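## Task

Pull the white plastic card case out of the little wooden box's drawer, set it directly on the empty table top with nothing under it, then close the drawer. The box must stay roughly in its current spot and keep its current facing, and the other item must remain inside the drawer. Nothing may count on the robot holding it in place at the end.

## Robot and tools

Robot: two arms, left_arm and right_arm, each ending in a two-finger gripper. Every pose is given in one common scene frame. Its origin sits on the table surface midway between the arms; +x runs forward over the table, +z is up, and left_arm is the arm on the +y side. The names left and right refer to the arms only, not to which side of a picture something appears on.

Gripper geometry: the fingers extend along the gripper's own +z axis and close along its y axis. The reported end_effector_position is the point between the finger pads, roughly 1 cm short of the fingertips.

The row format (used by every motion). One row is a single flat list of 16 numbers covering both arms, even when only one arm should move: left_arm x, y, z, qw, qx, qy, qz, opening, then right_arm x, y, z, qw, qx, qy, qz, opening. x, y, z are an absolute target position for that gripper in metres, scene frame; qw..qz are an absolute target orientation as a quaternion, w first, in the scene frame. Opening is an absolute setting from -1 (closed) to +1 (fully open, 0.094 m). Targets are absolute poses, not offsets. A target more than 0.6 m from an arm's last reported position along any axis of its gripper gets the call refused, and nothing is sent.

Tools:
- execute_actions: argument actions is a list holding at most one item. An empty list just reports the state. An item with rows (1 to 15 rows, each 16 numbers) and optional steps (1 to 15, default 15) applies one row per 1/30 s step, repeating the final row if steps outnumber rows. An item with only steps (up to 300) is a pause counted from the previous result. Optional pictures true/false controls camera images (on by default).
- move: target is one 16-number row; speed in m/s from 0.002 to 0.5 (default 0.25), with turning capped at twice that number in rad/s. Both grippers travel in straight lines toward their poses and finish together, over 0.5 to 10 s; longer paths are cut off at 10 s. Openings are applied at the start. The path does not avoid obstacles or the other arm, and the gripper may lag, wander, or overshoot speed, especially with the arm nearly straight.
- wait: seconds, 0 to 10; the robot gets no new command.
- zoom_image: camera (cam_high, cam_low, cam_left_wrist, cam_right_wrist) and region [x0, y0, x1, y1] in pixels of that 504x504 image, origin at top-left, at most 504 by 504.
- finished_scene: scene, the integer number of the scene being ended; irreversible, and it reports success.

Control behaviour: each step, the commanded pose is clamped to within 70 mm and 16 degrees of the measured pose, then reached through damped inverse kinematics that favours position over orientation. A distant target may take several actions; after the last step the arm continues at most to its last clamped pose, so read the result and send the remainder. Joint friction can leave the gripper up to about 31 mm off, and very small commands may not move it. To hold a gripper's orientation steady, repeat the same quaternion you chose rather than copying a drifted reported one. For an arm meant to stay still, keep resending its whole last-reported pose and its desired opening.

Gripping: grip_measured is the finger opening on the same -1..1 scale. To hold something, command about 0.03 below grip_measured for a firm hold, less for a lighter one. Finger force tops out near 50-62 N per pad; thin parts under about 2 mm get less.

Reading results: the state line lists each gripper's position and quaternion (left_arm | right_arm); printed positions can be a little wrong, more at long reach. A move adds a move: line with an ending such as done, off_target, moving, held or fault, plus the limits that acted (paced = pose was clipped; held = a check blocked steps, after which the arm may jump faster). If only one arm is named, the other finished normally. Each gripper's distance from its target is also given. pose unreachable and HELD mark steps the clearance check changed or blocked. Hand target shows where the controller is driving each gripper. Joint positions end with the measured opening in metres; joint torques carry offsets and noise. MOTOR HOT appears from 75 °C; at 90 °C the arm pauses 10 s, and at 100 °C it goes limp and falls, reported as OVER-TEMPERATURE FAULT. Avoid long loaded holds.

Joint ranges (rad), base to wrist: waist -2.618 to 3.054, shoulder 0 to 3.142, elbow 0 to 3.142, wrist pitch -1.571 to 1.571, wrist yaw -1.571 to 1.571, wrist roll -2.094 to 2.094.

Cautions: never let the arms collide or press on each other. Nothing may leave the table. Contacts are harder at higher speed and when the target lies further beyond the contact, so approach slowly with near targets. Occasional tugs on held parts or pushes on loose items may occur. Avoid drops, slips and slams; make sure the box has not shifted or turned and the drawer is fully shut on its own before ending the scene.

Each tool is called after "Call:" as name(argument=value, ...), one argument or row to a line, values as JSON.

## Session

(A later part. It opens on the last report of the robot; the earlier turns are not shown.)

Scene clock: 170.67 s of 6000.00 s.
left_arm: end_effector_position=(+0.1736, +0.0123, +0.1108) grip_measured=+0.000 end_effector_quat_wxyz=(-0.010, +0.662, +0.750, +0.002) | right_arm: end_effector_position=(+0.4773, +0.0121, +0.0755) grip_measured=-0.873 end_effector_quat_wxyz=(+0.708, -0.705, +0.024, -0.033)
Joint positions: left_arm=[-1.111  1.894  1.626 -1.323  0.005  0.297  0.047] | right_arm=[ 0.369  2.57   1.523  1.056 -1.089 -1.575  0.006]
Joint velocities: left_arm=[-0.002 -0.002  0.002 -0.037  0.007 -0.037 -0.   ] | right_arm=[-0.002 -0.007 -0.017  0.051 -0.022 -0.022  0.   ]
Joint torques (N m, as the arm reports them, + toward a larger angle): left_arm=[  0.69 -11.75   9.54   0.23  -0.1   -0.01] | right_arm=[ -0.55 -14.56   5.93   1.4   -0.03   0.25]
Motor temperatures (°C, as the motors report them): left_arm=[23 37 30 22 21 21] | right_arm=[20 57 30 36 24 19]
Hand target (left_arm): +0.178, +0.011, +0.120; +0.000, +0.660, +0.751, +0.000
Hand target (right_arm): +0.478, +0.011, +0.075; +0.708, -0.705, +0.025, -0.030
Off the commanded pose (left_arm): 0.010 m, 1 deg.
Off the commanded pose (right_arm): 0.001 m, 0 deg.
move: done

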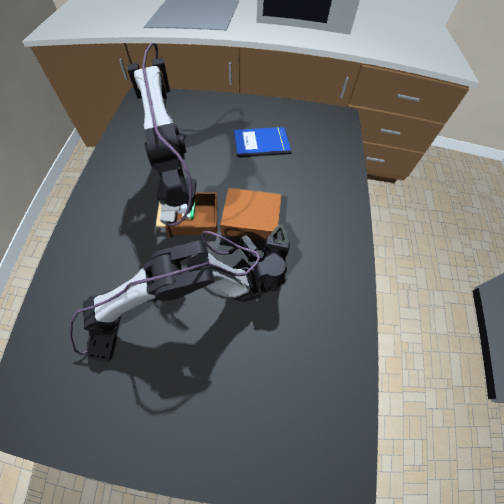

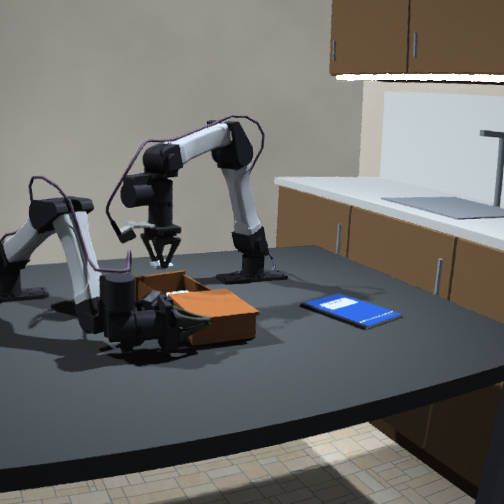

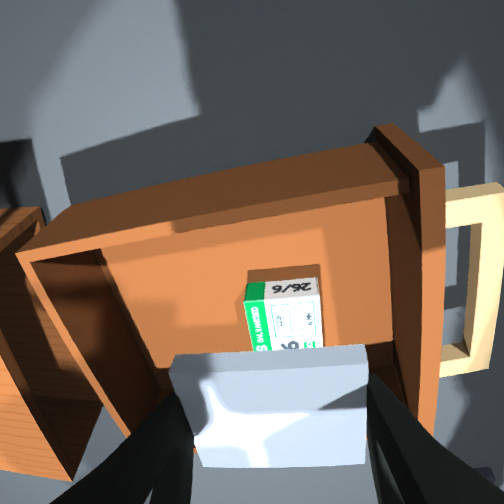

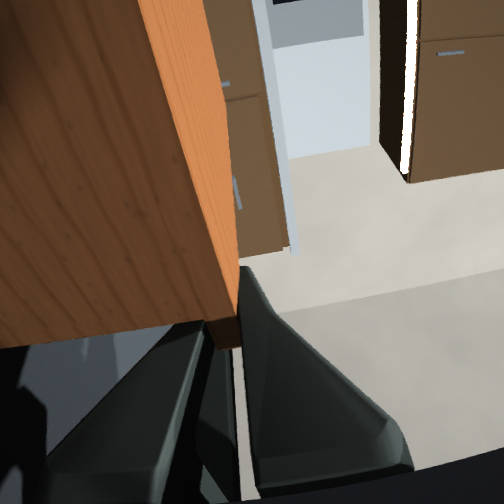

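Call:
move(
  target=[0.25,0.22,0.1,0,0.66,0.75,0,-0.3, 0.478,0.011,0.075,0.708,-0.705,0.025,-0.03,-1],
  speed=0.12,
)

Call:
move(
  target=[0.25,0.22,0.003,0,0.66,0.75,0,-0.3, 0.478,0.011,0.075,0.708,-0.705,0.025,-0.03,-1],
  speed=0.05,
)

Call:
move(
  target=[0.25,0.22,0.008,0,0.66,0.75,0,0.4, 0.478,0.011,0.075,0.708,-0.705,0.025,-0.03,-1],
  speed=0.05,
)

Call:
move(
  target=[0.24,0.2,0.12,0,0.66,0.75,0,0.4, 0.478,0.011,0.075,0.708,-0.705,0.025,-0.03,-1],
  speed=0.1,
)

Call:
move(
  target=[0.105,0.03,0.11,0,0.64,0.77,0,-0.4, 0.478,0.011,0.075,0.708,-0.705,0.025,-0.03,-1],
  speed=0.12,
)

Scene clock: 189.73 s of 6000.00 s.
left_arm: end_effector_position=(+0.2523, +0.2118, +0.1031) grip_measured=+0.000 end_effector_quat_wxyz=(+0.004, +0.660, +0.751, -0.004) | right_arm: end_effector_position=(+0.4773, +0.0121, +0.0755) grip_measured=-0.873 end_effector_quat_wxyz=(+0.708, -0.705, +0.024, -0.033)
Joint positions: left_arm=[-0.456  1.495  1.145 -1.213  0.009  0.946  0.047] | right_arm=[ 0.369  2.57   1.523  1.056 -1.089 -1.575  0.006]
Joint velocities: left_arm=[-0.022 -0.007 -0.022  0.022  0.022  0.007 -0.   ] | right_arm=[ 0.007 -0.002  0.012 -0.007  0.037 -0.037 -0.   ]
Joint torques (N m, as the arm reports them, + toward a larger angle): left_arm=[ 0.85 -7.62  5.1   0.48  0.04  0.04] | right_arm=[ -0.66 -14.64   6.     1.43  -0.02   0.19]
Motor temperatures (°C, as the motors report them): left_arm=[22 39 32 22 21 21] | right_arm=[20 58 30 36 24 19]
Hand target (left_arm): +0.249, +0.215, +0.099; +0.004, +0.661, +0.751, -0.008
Hand target (right_arm): +0.478, +0.011, +0.075; +0.708, -0.705, +0.025, -0.030
Off the commanded pose (left_arm): 0.009 m, 1 deg.
Off the commanded pose (right_arm): 0.001 m, 0 deg.
After step 90, 13.70 s passed at rest.
move: done

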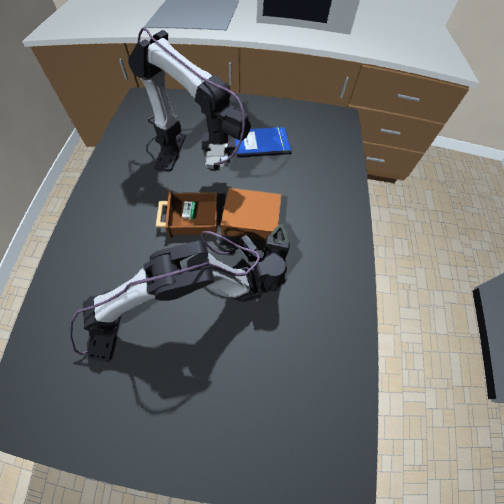

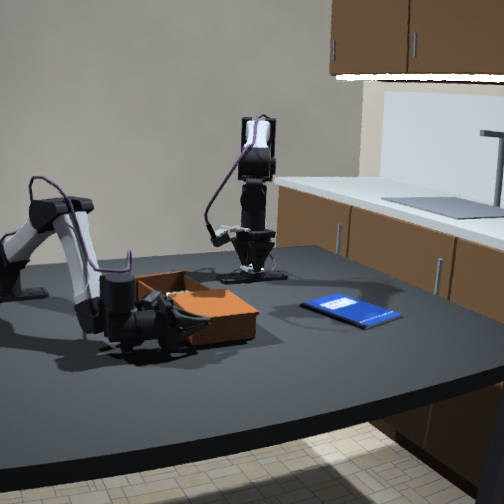

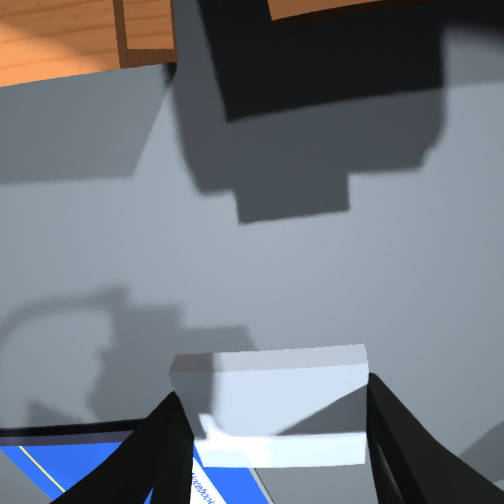

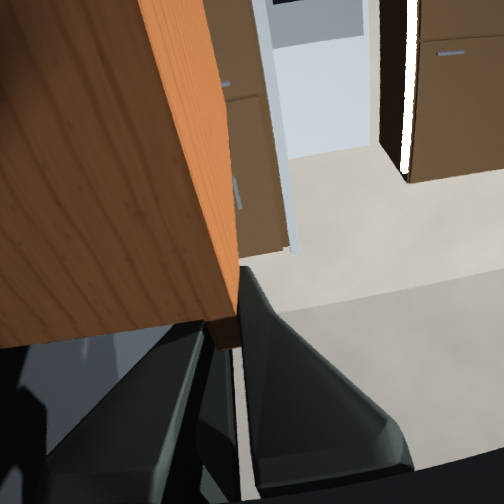

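Scene clock: 192.20 s of 6000.00 s.
left_arm: end_effector_position=(+0.2534, +0.2121, +0.0128) grip_measured=+0.000 end_effector_quat_wxyz=(+0.014, +0.664, +0.748, +0.001) | right_arm: end_effector_position=(+0.4773, +0.0121, +0.0755) grip_measured=-0.873 end_effector_quat_wxyz=(+0.708, -0.705, +0.024, -0.033)
Joint positions: left_arm=[-0.456  1.586  0.855 -0.813  0.005  0.956  0.047] | right_arm=[ 0.369  2.57   1.523  1.056 -1.089 -1.575  0.006]
Joint velocities: left_arm=[ 0.007 -0.002 -0.012  0.022  0.007 -0.051 -0.   ] | right_arm=[-0.007  0.002 -0.012  0.022 -0.095  0.022  0.001]
Joint torques (N m, as the arm reports them, + toward a larger angle): left_arm=[ 1.38 -5.68  4.68  0.55 -0.07  0.04] | right_arm=[ -0.58 -14.43   5.8    1.38  -0.02   0.17]
Motor temperatures (°C, as the motors report them): left_arm=[22 38 32 22 21 21] | right_arm=[20 58 30 36 23 19]
Hand target (left_arm): +0.249, +0.220, +0.004; +0.000, +0.661, +0.751, -0.000
Hand target (right_arm): +0.478, +0.011, +0.075; +0.708, -0.705, +0.025, -0.030
Off the commanded pose (left_arm): 0.013 m, 2 deg.
Off the commanded pose (right_arm): 0.001 m, 0 deg.
move: off_target (left_arm)

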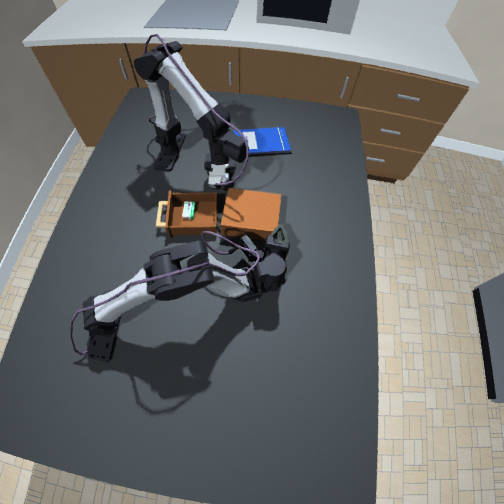

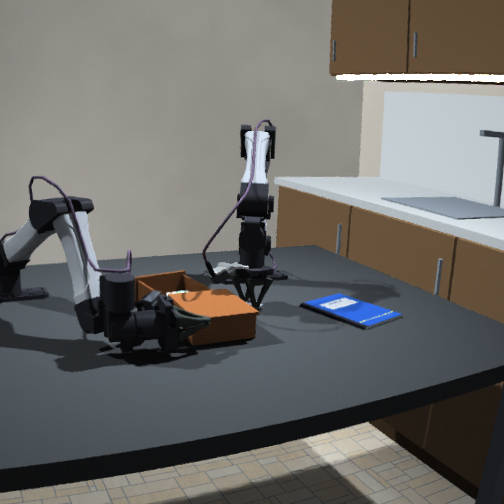

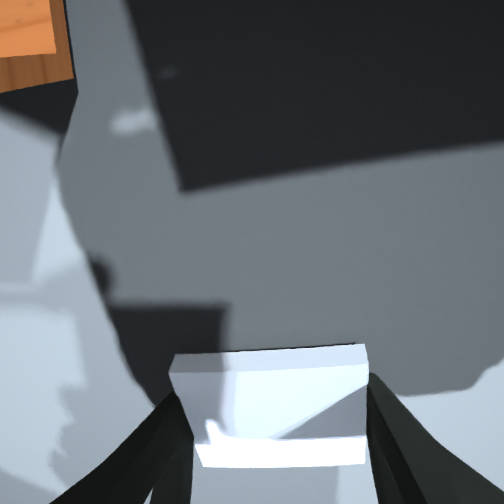

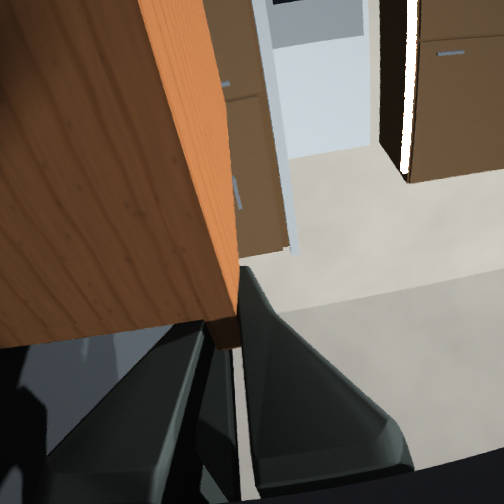

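Scene clock: 192.90 s of 6000.00 s.
left_arm: end_effector_position=(+0.2534, +0.2121, +0.0128) grip_measured=+0.398 end_effector_quat_wxyz=(+0.014, +0.664, +0.748, +0.001) | right_arm: end_effector_position=(+0.4773, +0.0121, +0.0755) grip_measured=-0.873 end_effector_quat_wxyz=(+0.708, -0.705, +0.024, -0.033)
Joint positions: left_arm=[-0.456  1.586  0.855 -0.813  0.005  0.956  0.066] | right_arm=[ 0.369  2.57   1.523  1.056 -1.089 -1.575  0.006]
Joint velocities: left_arm=[-0.007 -0.012 -0.017 -0.022 -0.007 -0.022 -0.001] | right_arm=[ 0.002 -0.002 -0.007 -0.037  0.022  0.007  0.   ]
Joint torques (N m, as the arm reports them, + toward a larger angle): left_arm=[ 1.36 -6.17  5.89  0.33 -0.07  0.04] | right_arm=[ -0.58 -14.48   5.89   1.39  -0.01   0.24]
Motor temperatures (°C, as the motors report them): left_arm=[22 38 32 22 21 21] | right_arm=[20 58 30 36 23 19]
Hand target (left_arm): +0.250, +0.220, +0.008; +0.000, +0.660, +0.751, -0.000
Hand target (right_arm): +0.478, +0.011, +0.075; +0.708, -0.705, +0.025, -0.030
Off the commanded pose (left_arm): 0.010 m, 2 deg.
Off the commanded pose (right_arm): 0.001 m, 0 deg.
move: done

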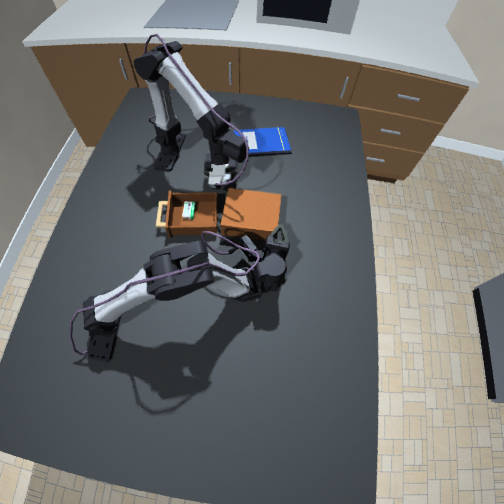

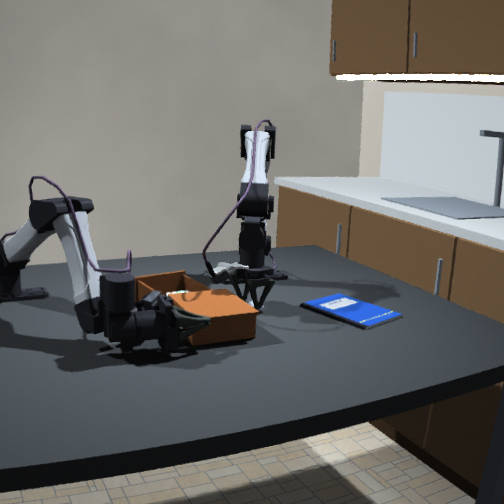

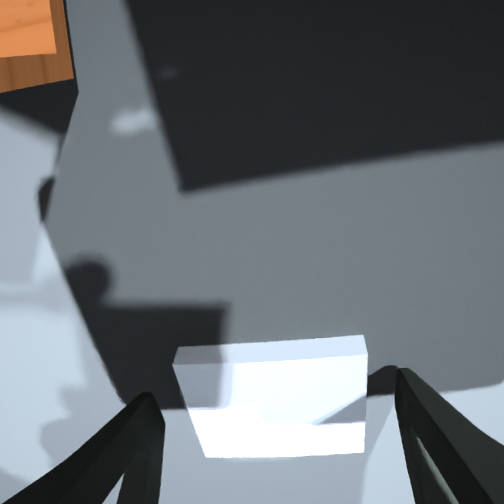

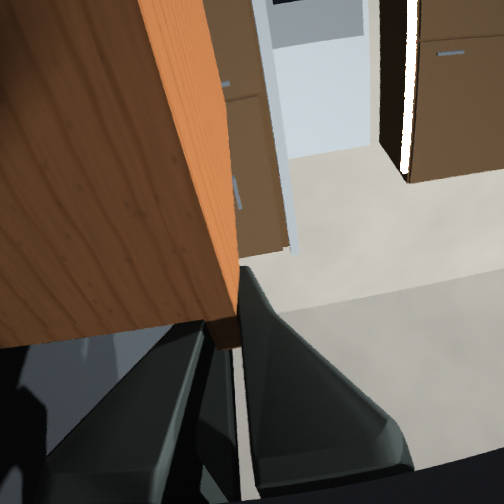

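Scene clock: 194.57 s of 6000.00 s.
left_arm: end_effector_position=(+0.2399, +0.2038, +0.1122) grip_measured=+0.398 end_effector_quat_wxyz=(-0.009, +0.659, +0.752, -0.003) | right_arm: end_effector_position=(+0.4773, +0.0121, +0.0755) grip_measured=-0.873 end_effector_quat_wxyz=(+0.708, -0.705, +0.024, -0.033)
Joint positions: left_arm=[-0.514  1.49   1.176 -1.275  0.003  0.887  0.066] | right_arm=[ 0.369  2.57   1.523  1.056 -1.089 -1.575  0.006]
Joint velocities: left_arm=[ 0.007 -0.002 -0.007  0.007 -0.007 -0.037  0.   ] | right_arm=[-0.012  0.002  0.007  0.037 -0.022 -0.007  0.   ]
Joint torques (N m, as the arm reports them, + toward a larger angle): left_arm=[-0.82 -7.13  9.41  0.21 -0.07 -0.15] | right_arm=[ -0.43 -14.4    5.86   1.43   0.05   0.17]
Motor temperatures (°C, as the motors report them): left_arm=[22 38 32 22 21 21] | right_arm=[20 58 30 36 23 19]
Hand target (left_arm): +0.241, +0.200, +0.119; -0.001, +0.660, +0.751, +0.001
Hand target (right_arm): +0.478, +0.011, +0.075; +0.708, -0.705, +0.025, -0.030
Off the commanded pose (left_arm): 0.009 m, 1 deg.
Off the commanded pose (right_arm): 0.001 m, 0 deg.
move: done

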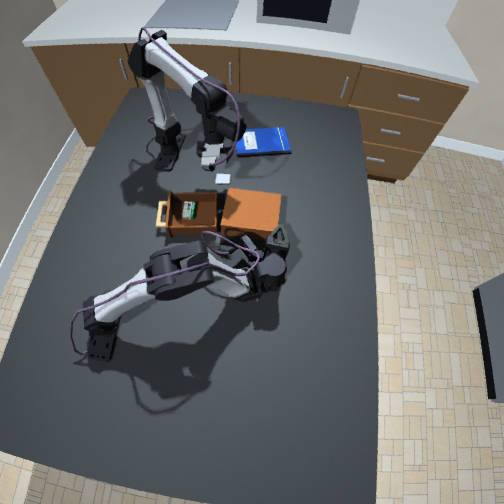

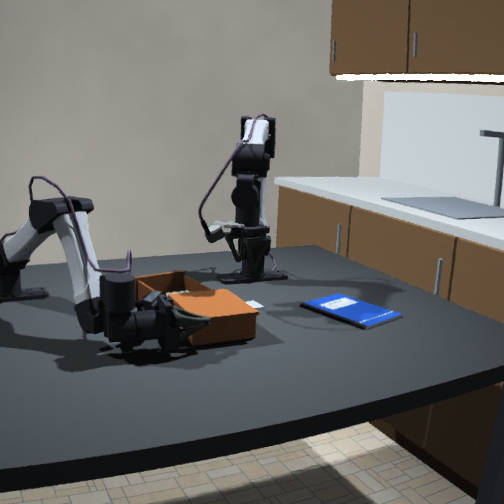

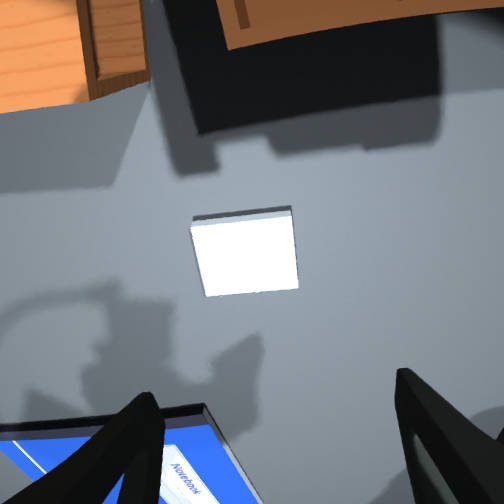

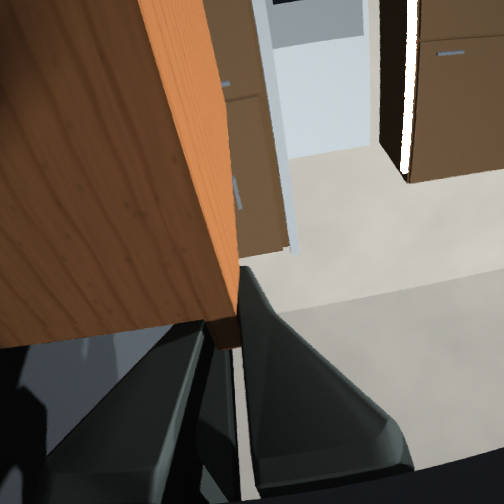

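Scene clock: 196.90 s of 6000.00 s.
left_arm: end_effector_position=(+0.1073, +0.0416, +0.1088) grip_measured=-0.398 end_effector_quat_wxyz=(-0.007, +0.641, +0.768, +0.008) | right_arm: end_effector_position=(+0.4773, +0.0121, +0.0755) grip_measured=-0.873 end_effector_quat_wxyz=(+0.708, -0.705, +0.024, -0.033)
Joint positions: left_arm=[-1.279  1.704  1.382 -1.27  -0.005  0.074  0.028] | right_arm=[ 0.369  2.57   1.523  1.056 -1.089 -1.575  0.006]
Joint velocities: left_arm=[-0.002 -0.017  0.012  0.051  0.007 -0.007 -0.   ] | right_arm=[ 0.002  0.007 -0.012  0.051 -0.037 -0.007 -0.   ]
Joint torques (N m, as the arm reports them, + toward a larger angle): left_arm=[-0.5  -7.6   9.57  0.3  -0.11 -0.19] | right_arm=[ -0.48 -14.3    5.94   1.38   0.02   0.19]
Motor temperatures (°C, as the motors report them): left_arm=[22 38 32 22 21 21] | right_arm=[20 58 30 36 23 19]
Hand target (left_arm): +0.107, +0.036, +0.110; -0.003, +0.639, +0.769, +0.009
Hand target (right_arm): +0.478, +0.011, +0.075; +0.708, -0.705, +0.025, -0.030
Off the commanded pose (left_arm): 0.012 m, 1 deg.
Off the commanded pose (right_arm): 0.001 m, 0 deg.
move: off_target (left_arm)

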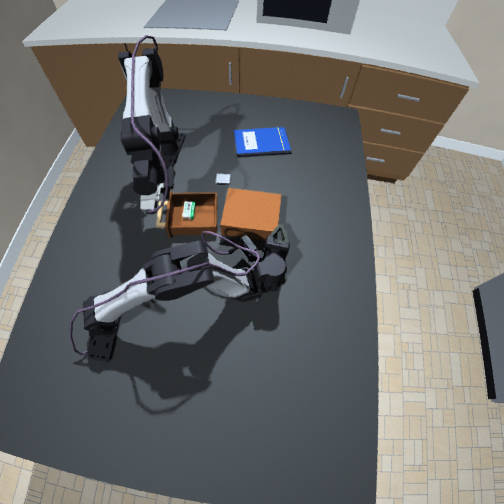

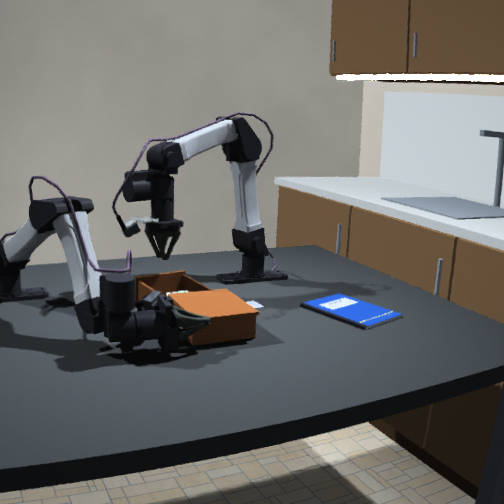

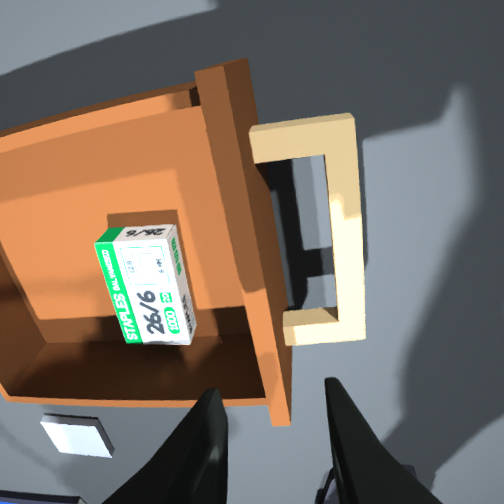

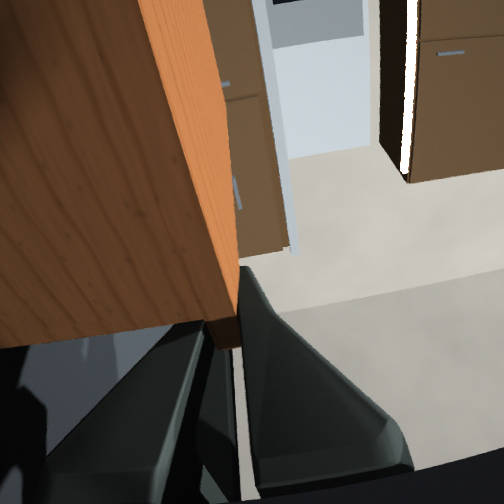

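Shift toward centre (-y 2.5 cm, +x), descend.

Call:
move(
  target=[0.12,0.012,0.1,0,0.64,0.77,0,-0.4, 0.478,0.011,0.075,0.708,-0.705,0.025,-0.03,-1],
  speed=0.05,
)

Call:
move(
  target=[0.117,0.022,0.035,0,0.64,0.77,0,-0.4, 0.478,0.011,0.075,0.708,-0.705,0.025,-0.03,-1],
  speed=0.04,
)

Scene clock: 205.23 s of 6000.00 s.
left_arm: end_effector_position=(+0.1131, +0.0198, +0.0988) grip_measured=-0.398 end_effector_quat_wxyz=(-0.007, +0.642, +0.767, +0.008) | right_arm: end_effector_position=(+0.4773, +0.0121, +0.0755) grip_measured=-0.873 end_effector_quat_wxyz=(+0.708, -0.705, +0.024, -0.033)
Joint positions: left_arm=[-1.279  1.792  1.447 -1.246 -0.006  0.077  0.028] | right_arm=[ 0.369  2.57   1.523  1.056 -1.089 -1.575  0.006]
Joint velocities: left_arm=[-0.012 -0.007 -0.007  0.051 -0.022  0.007  0.001] | right_arm=[-0.002 -0.002 -0.002  0.022  0.007 -0.037 -0.   ]
Joint torques (N m, as the arm reports them, + toward a larger angle): left_arm=[ 1.28 -8.51  9.63  0.45 -0.02  0.04] | right_arm=[ -0.72 -14.53   5.86   1.39  -0.03   0.19]
Motor temperatures (°C, as the motors report them): left_arm=[22 37 33 22 21 21] | right_arm=[20 59 30 36 23 19]
Hand target (left_arm): +0.120, +0.012, +0.100; +0.000, +0.639, +0.769, -0.000
Hand target (right_arm): +0.478, +0.011, +0.075; +0.708, -0.705, +0.025, -0.030
Off the commanded pose (left_arm): 0.010 m, 1 deg.
Off the commanded pose (right_arm): 0.001 m, 0 deg.
After step 90, 4.37 s passed at rest.
move: done

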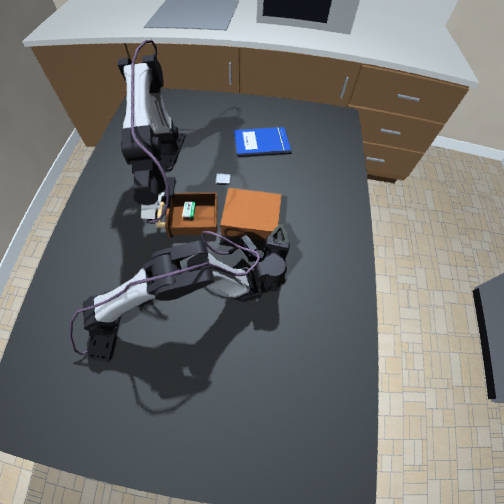

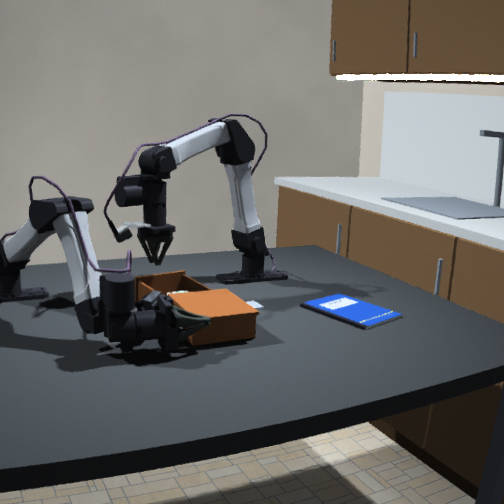

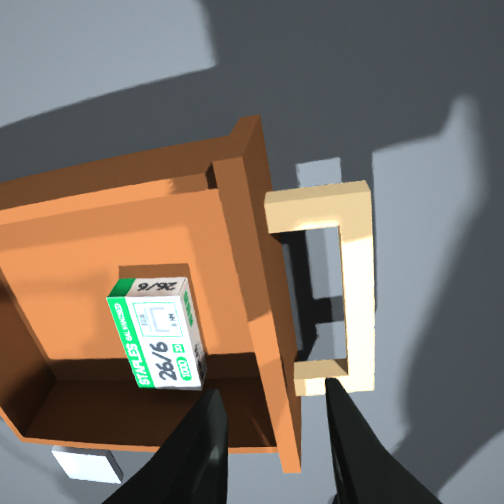

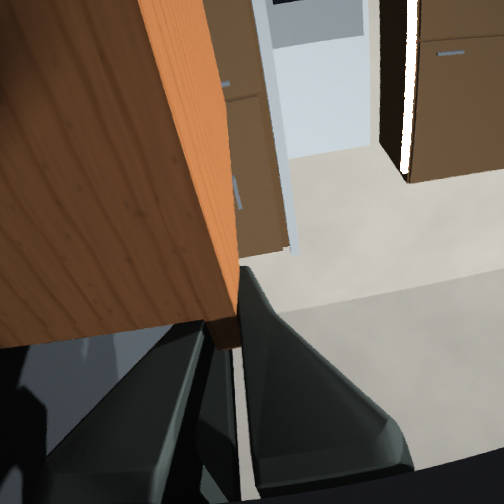

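Scene clock: 207.30 s of 6000.00 s.
left_arm: end_effector_position=(+0.1142, +0.0155, +0.0459) grip_measured=-0.398 end_effector_quat_wxyz=(+0.013, +0.642, +0.767, -0.005) | right_arm: end_effector_position=(+0.4773, +0.0121, +0.0755) grip_measured=-0.873 end_effector_quat_wxyz=(+0.708, -0.705, +0.024, -0.033)
Joint positions: left_arm=[-1.279  1.808  1.251 -0.988 -0.006  0.077  0.028] | right_arm=[ 0.369  2.57   1.523  1.056 -1.089 -1.575  0.006]
Joint velocities: left_arm=[ 0.002  0.007  0.002 -0.051  0.022  0.037  0.   ] | right_arm=[-0.002 -0.017  0.002 -0.022  0.022 -0.037  0.   ]
Joint torques (N m, as the arm reports them, + toward a larger angle): left_arm=[ 1.26 -8.67  5.13  0.57 -0.01  0.04] | right_arm=[ -0.49 -14.49   5.68   1.38   0.01   0.2 ]
Motor temperatures (°C, as the motors report them): left_arm=[22 37 32 22 21 21] | right_arm=[20 59 30 36 23 19]
Hand target (left_arm): +0.117, +0.022, +0.035; +0.000, +0.639, +0.769, -0.000
Hand target (right_arm): +0.478, +0.011, +0.075; +0.708, -0.705, +0.025, -0.030
Off the commanded pose (left_arm): 0.013 m, 2 deg.
Off the commanded pose (right_arm): 0.001 m, 0 deg.
move: off_target (left_arm)

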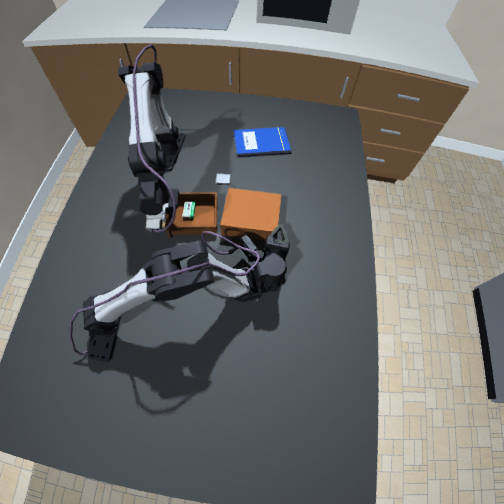

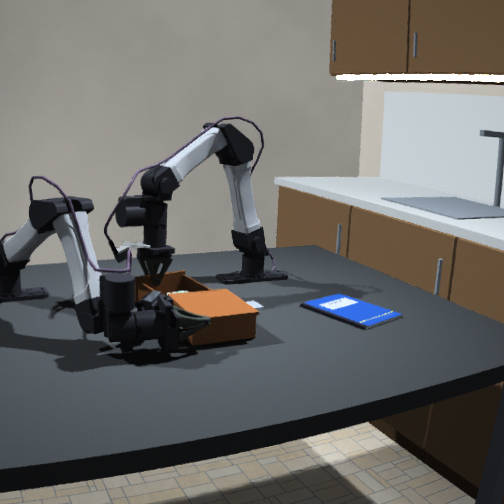

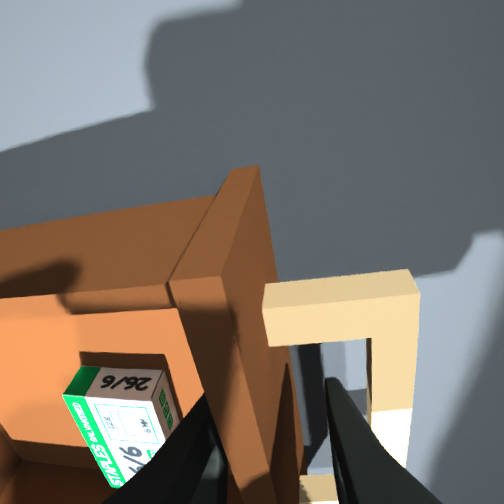

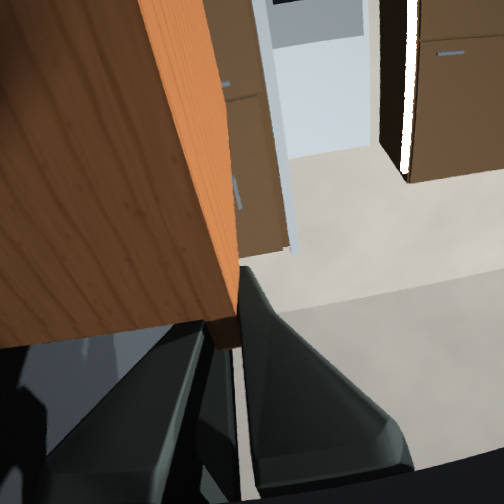

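Call:
move(
  target=[0.114,0.016,0.046,0,0.64,0.77,0,-1, 0.478,0.011,0.075,0.708,-0.705,0.025,-0.03,-1],
  speed=0.04,
)

Call:
move(
  target=[0.125,0.05,0.058,0.02,0.695,0.719,0.02,-1, 0.478,0.011,0.075,0.708,-0.705,0.025,-0.03,-1],
  speed=0.03,
)

Call:
zoom_image(
  camera="cam_high",
  region=[140,160,300,260],
)

Scene clock: 221.47 s of 6000.00 s.
left_arm: end_effector_position=(+0.1125, +0.0168, +0.0458) grip_measured=-0.845 end_effector_quat_wxyz=(+0.008, +0.642, +0.767, -0.007) | right_arm: end_effector_position=(+0.4773, +0.0121, +0.0755) grip_measured=-0.873 end_effector_quat_wxyz=(+0.708, -0.705, +0.024, -0.033)
Joint positions: left_arm=[-1.279  1.808  1.251 -0.994  0.002  0.076  0.007] | right_arm=[ 0.369  2.57   1.523  1.056 -1.089 -1.575  0.006]
Joint velocities: left_arm=[-0.012 -0.002  0.002 -0.037 -0.022  0.037  0.001] | right_arm=[-0.012  0.007 -0.007  0.051  0.007 -0.066  0.   ]
Joint torques (N m, as the arm reports them, + toward a larger angle): left_arm=[ 0.29 -8.08  9.75  0.16 -0.09 -0.1 ] | right_arm=[ -0.54 -14.57   5.77   1.39  -0.02   0.2 ]
Motor temperatures (°C, as the motors report them): left_arm=[22 37 31 22 21 21] | right_arm=[20 59 30 36 23 19]
Hand target (left_arm): +0.114, +0.016, +0.046; +0.000, +0.639, +0.769, -0.000
Hand target (right_arm): +0.478, +0.011, +0.075; +0.708, -0.705, +0.025, -0.030
Off the commanded pose (left_arm): 0.002 m, 1 deg.
Off the commanded pose (right_arm): 0.001 m, 0 deg.
After step 90, 10.47 s passed at rest.
move: done

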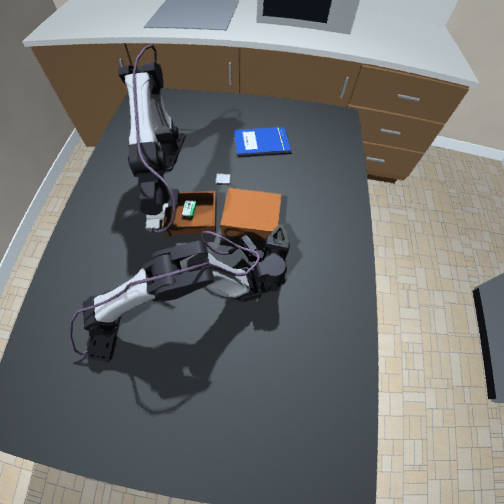

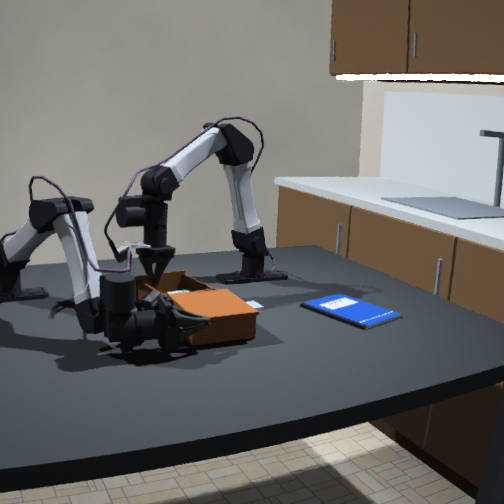

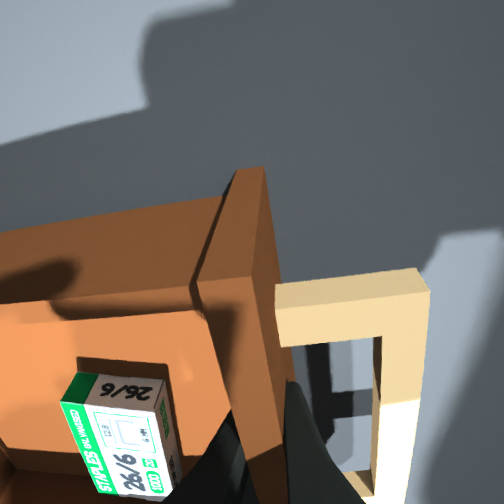

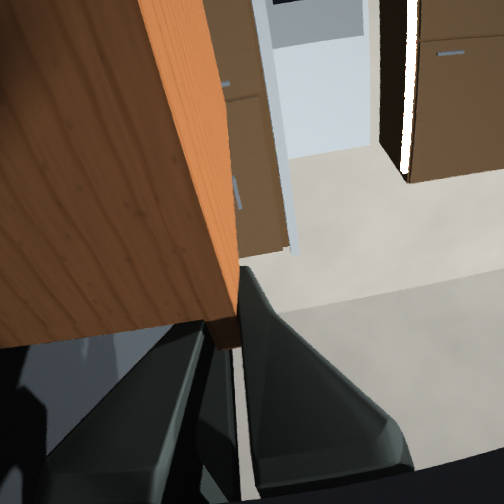

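Scene clock: 224.27 s of 6000.00 s.
left_arm: end_effector_position=(+0.1207, +0.0390, +0.0584) grip_measured=-0.845 end_effector_quat_wxyz=(+0.023, +0.695, +0.719, +0.008) | right_arm: end_effector_position=(+0.4773, +0.0121, +0.0755) grip_measured=-0.873 end_effector_quat_wxyz=(+0.708, -0.705, +0.024, -0.033)
Joint positions: left_arm=[-1.256  1.713  1.188 -1.014 -0.036  0.243  0.007] | right_arm=[ 0.369  2.57   1.523  1.056 -1.089 -1.575  0.006]
Joint velocities: left_arm=[-0.002 -0.017  0.007 -0.022 -0.022  0.051 -0.   ] | right_arm=[-0.017  0.007  0.002 -0.125 -0.007 -0.037 -0.001]
Joint torques (N m, as the arm reports them, + toward a larger angle): left_arm=[  1.03 -10.34   5.43   0.36  -0.24   0.03] | right_arm=[ -0.47 -14.56   5.81   1.43  -0.05   0.22]
Motor temperatures (°C, as the motors report them): left_arm=[22 37 31 22 21 21] | right_arm=[20 60 30 36 23 19]
Hand target (left_arm): +0.125, +0.050, +0.058; +0.020, +0.695, +0.719, +0.019
Hand target (right_arm): +0.478, +0.011, +0.075; +0.708, -0.705, +0.025, -0.030
Off the commanded pose (left_arm): 0.012 m, 1 deg.
Off the commanded pose (right_arm): 0.001 m, 0 deg.
move: off_target (left_arm)

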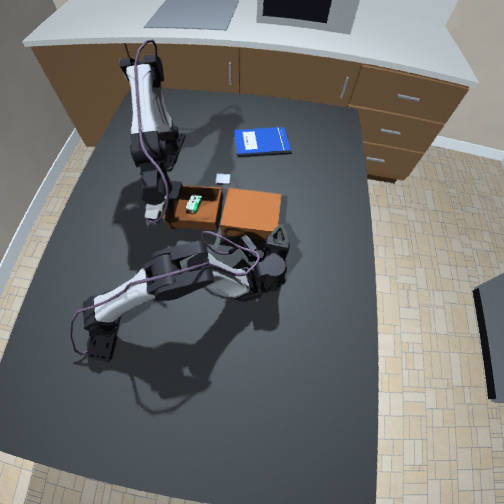

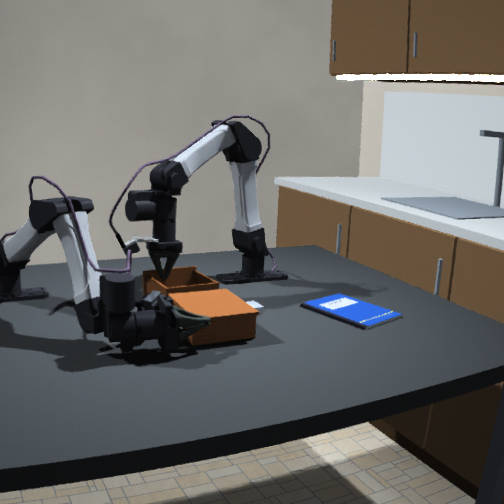

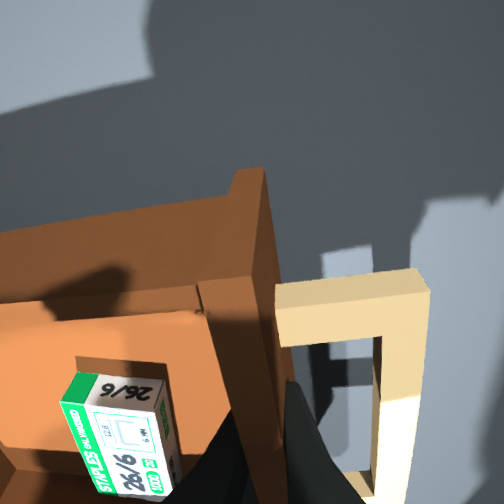

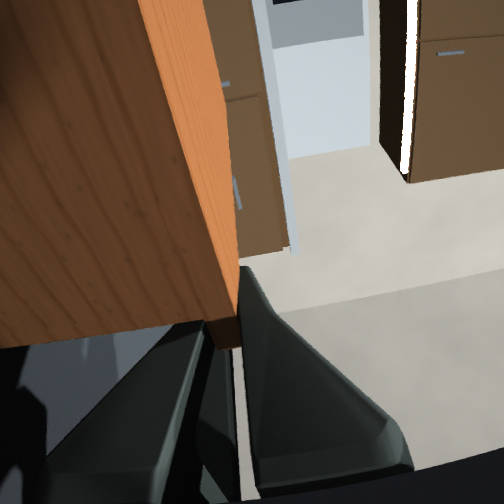

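Region (140, 160, 300, 260) of cam_high's 504x504 image, scaled by 3.150, with more detail than that image has; it fills the top 315 rows of this view, and the rest is white.

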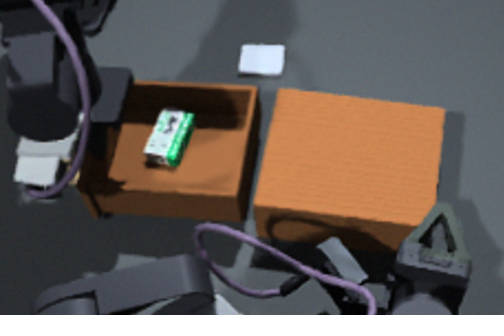

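Call:
move(
  target=[0.13,0.048,0.04,0.008,0.703,0.711,0.008,-1, 0.478,0.011,0.075,0.708,-0.705,0.025,-0.03,-1],
  speed=0.02,
)

Call:
zoom_image(
  camera="cam_high",
  region=[140,160,300,260],
)

Scene clock: 237.53 s of 6000.00 s.
left_arm: end_effector_position=(+0.1267, +0.0425, +0.0486) grip_measured=-0.845 end_effector_quat_wxyz=(+0.015, +0.703, +0.711, +0.002) | right_arm: end_effector_position=(+0.4773, +0.0121, +0.0755) grip_measured=-0.873 end_effector_quat_wxyz=(+0.708, -0.705, +0.024, -0.033)
Joint positions: left_arm=[-1.224  1.726  1.163 -0.984 -0.018  0.298  0.007] | right_arm=[ 0.369  2.57   1.523  1.056 -1.089 -1.575  0.006]
Joint velocities: left_arm=[-0.012 -0.017 -0.002  0.081  0.022  0.037  0.   ] | right_arm=[-0.002 -0.017  0.012  0.007  0.051  0.007 -0.001]
Joint torques (N m, as the arm reports them, + toward a larger angle): left_arm=[ 0.96 -8.04  5.43  0.56 -0.1   0.04] | right_arm=[ -0.45 -14.61   5.91   1.41  -0.01   0.18]
Motor temperatures (°C, as the motors report them): left_arm=[22 38 31 22 21 21] | right_arm=[20 60 31 36 23 19]
Hand target (left_arm): +0.129, +0.048, +0.040; +0.008, +0.703, +0.711, +0.008
Hand target (right_arm): +0.478, +0.011, +0.075; +0.708, -0.705, +0.025, -0.030
Off the commanded pose (left_arm): 0.011 m, 1 deg.
Off the commanded pose (right_arm): 0.001 m, 0 deg.
After step 90, 8.93 s passed at rest.
move: off_target (left_arm)

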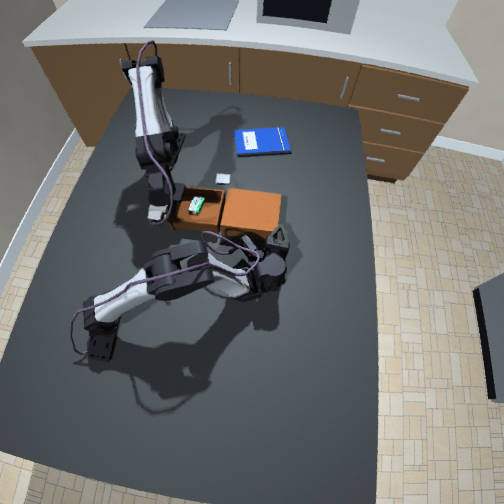

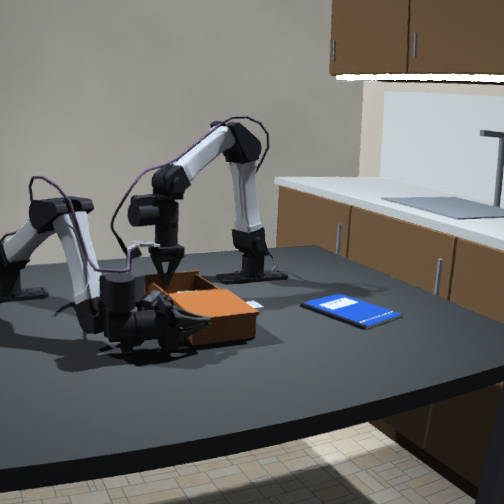

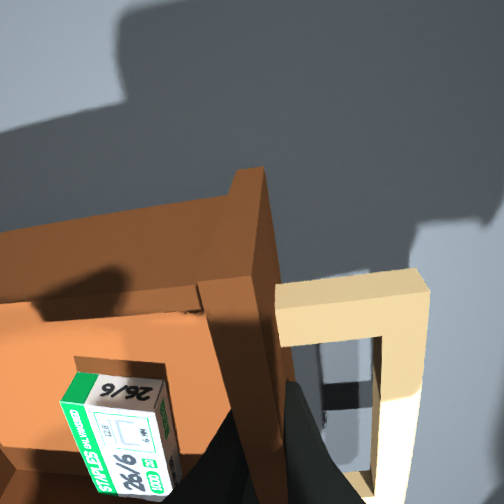

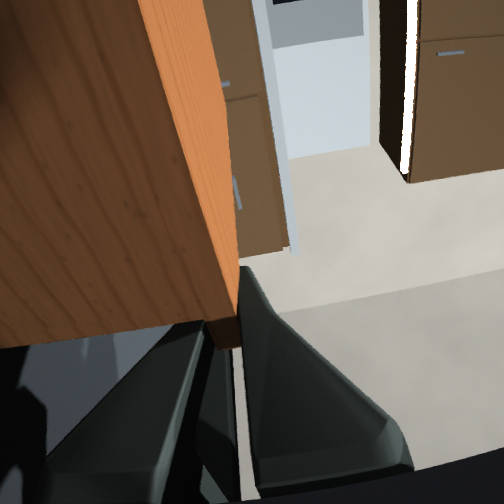

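Region (140, 160, 300, 260) of cam_high's 504x504 image, scaled by 3.150, with more detail than that image has; it fills the top 315 rows of this view, and the rest is white.

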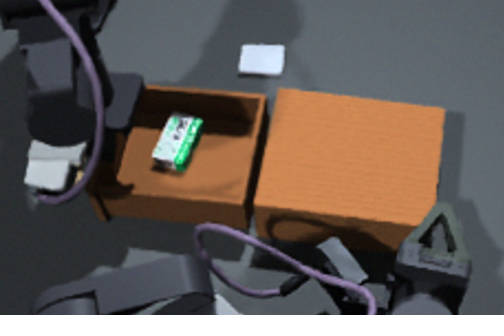

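Call:
move(
  target=[0.18,0.037,0.047,0.008,0.703,0.711,0.008,-1, 0.478,0.011,0.075,0.708,-0.705,0.025,-0.03,-1],
  speed=0.02,
)

Call:
zoom_image(
  camera="cam_high",
  region=[140,160,300,260],
)

Scene clock: 246.67 s of 6000.00 s.
left_arm: end_effector_position=(+0.1494, +0.0447, +0.0490) grip_measured=-0.845 end_effector_quat_wxyz=(-0.027, +0.714, +0.699, -0.015) | right_arm: end_effector_position=(+0.4870, +0.0065, +0.0756) grip_measured=-0.873 end_effector_quat_wxyz=(+0.707, -0.704, +0.040, -0.048)
Joint positions: left_arm=[-1.116  1.803  1.257 -1.064  0.047  0.438  0.007] | right_arm=[ 0.359  2.57   1.523  1.056 -1.055 -1.575  0.006]
Joint velocities: left_arm=[ 0.007 -0.017 -0.002  0.11   0.022 -0.037  0.   ] | right_arm=[-0.012 -0.007  0.002  0.037 -0.051  0.037  0.   ]
Joint torques (N m, as the arm reports them, + toward a larger angle): left_arm=[ 2.82 -7.63  9.78  0.74 -0.56 -0.04] | right_arm=[  0.2  -14.58   5.88   1.4   -0.35   0.15]
Motor temperatures (°C, as the motors report them): left_arm=[22 37 31 22 21 21] | right_arm=[20 61 31 36 23 19]
Hand target (left_arm): +0.178, +0.037, +0.049; +0.008, +0.702, +0.712, +0.006
Hand target (right_arm): +0.478, +0.011, +0.075; +0.708, -0.705, +0.025, -0.030
Off the commanded pose (left_arm): 0.032 m, 5 deg.
Off the commanded pose (right_arm): 0.010 m, 3 deg.
After step 90, 3.23 s passed at rest.
move: off_target (left_arm, right_arm)

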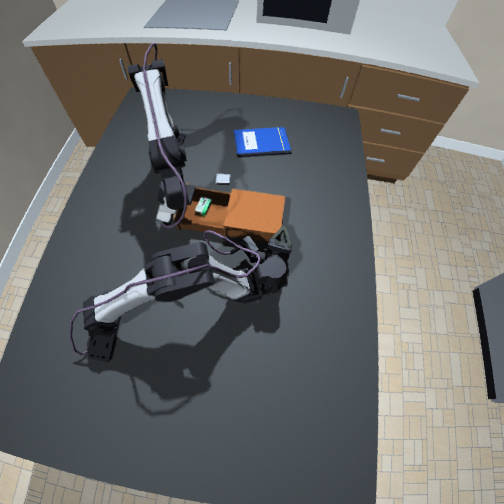

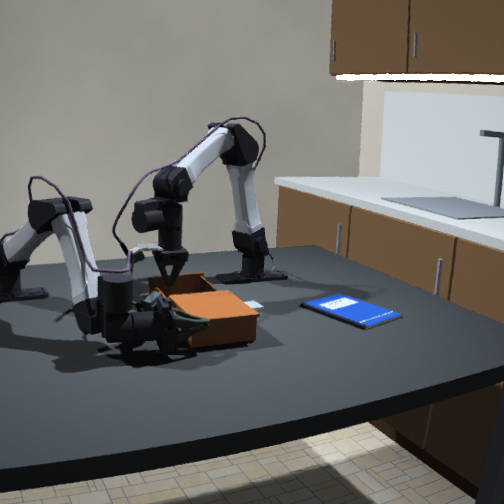

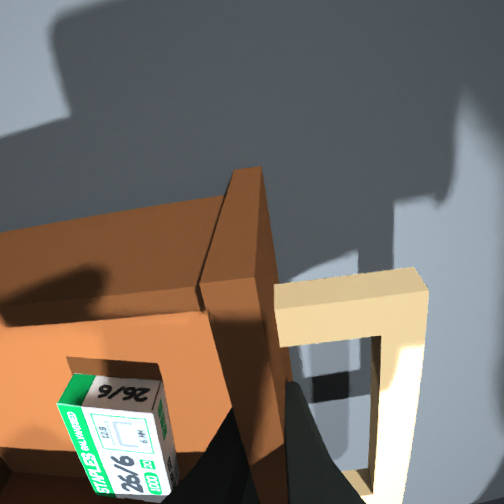

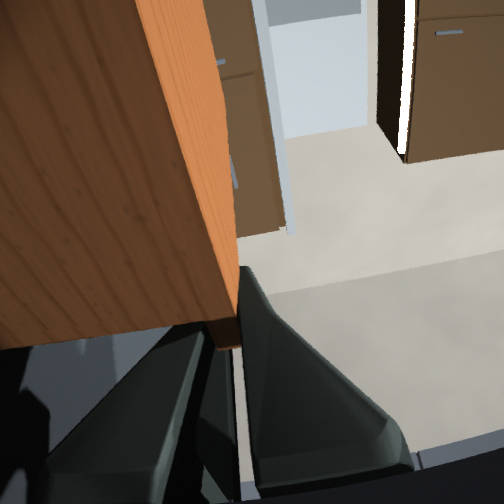

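Region (140, 160, 300, 260) of cam_high's 504x504 image, scaled by 3.150, with more detail than that image has; it fills the top 315 rows of this view, and the rest is white.

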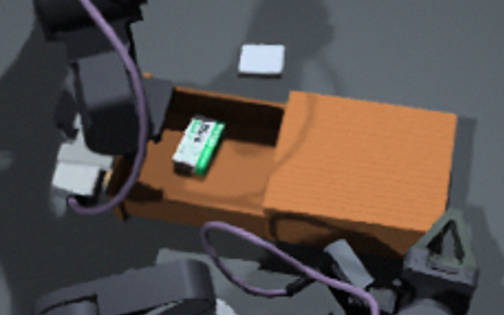

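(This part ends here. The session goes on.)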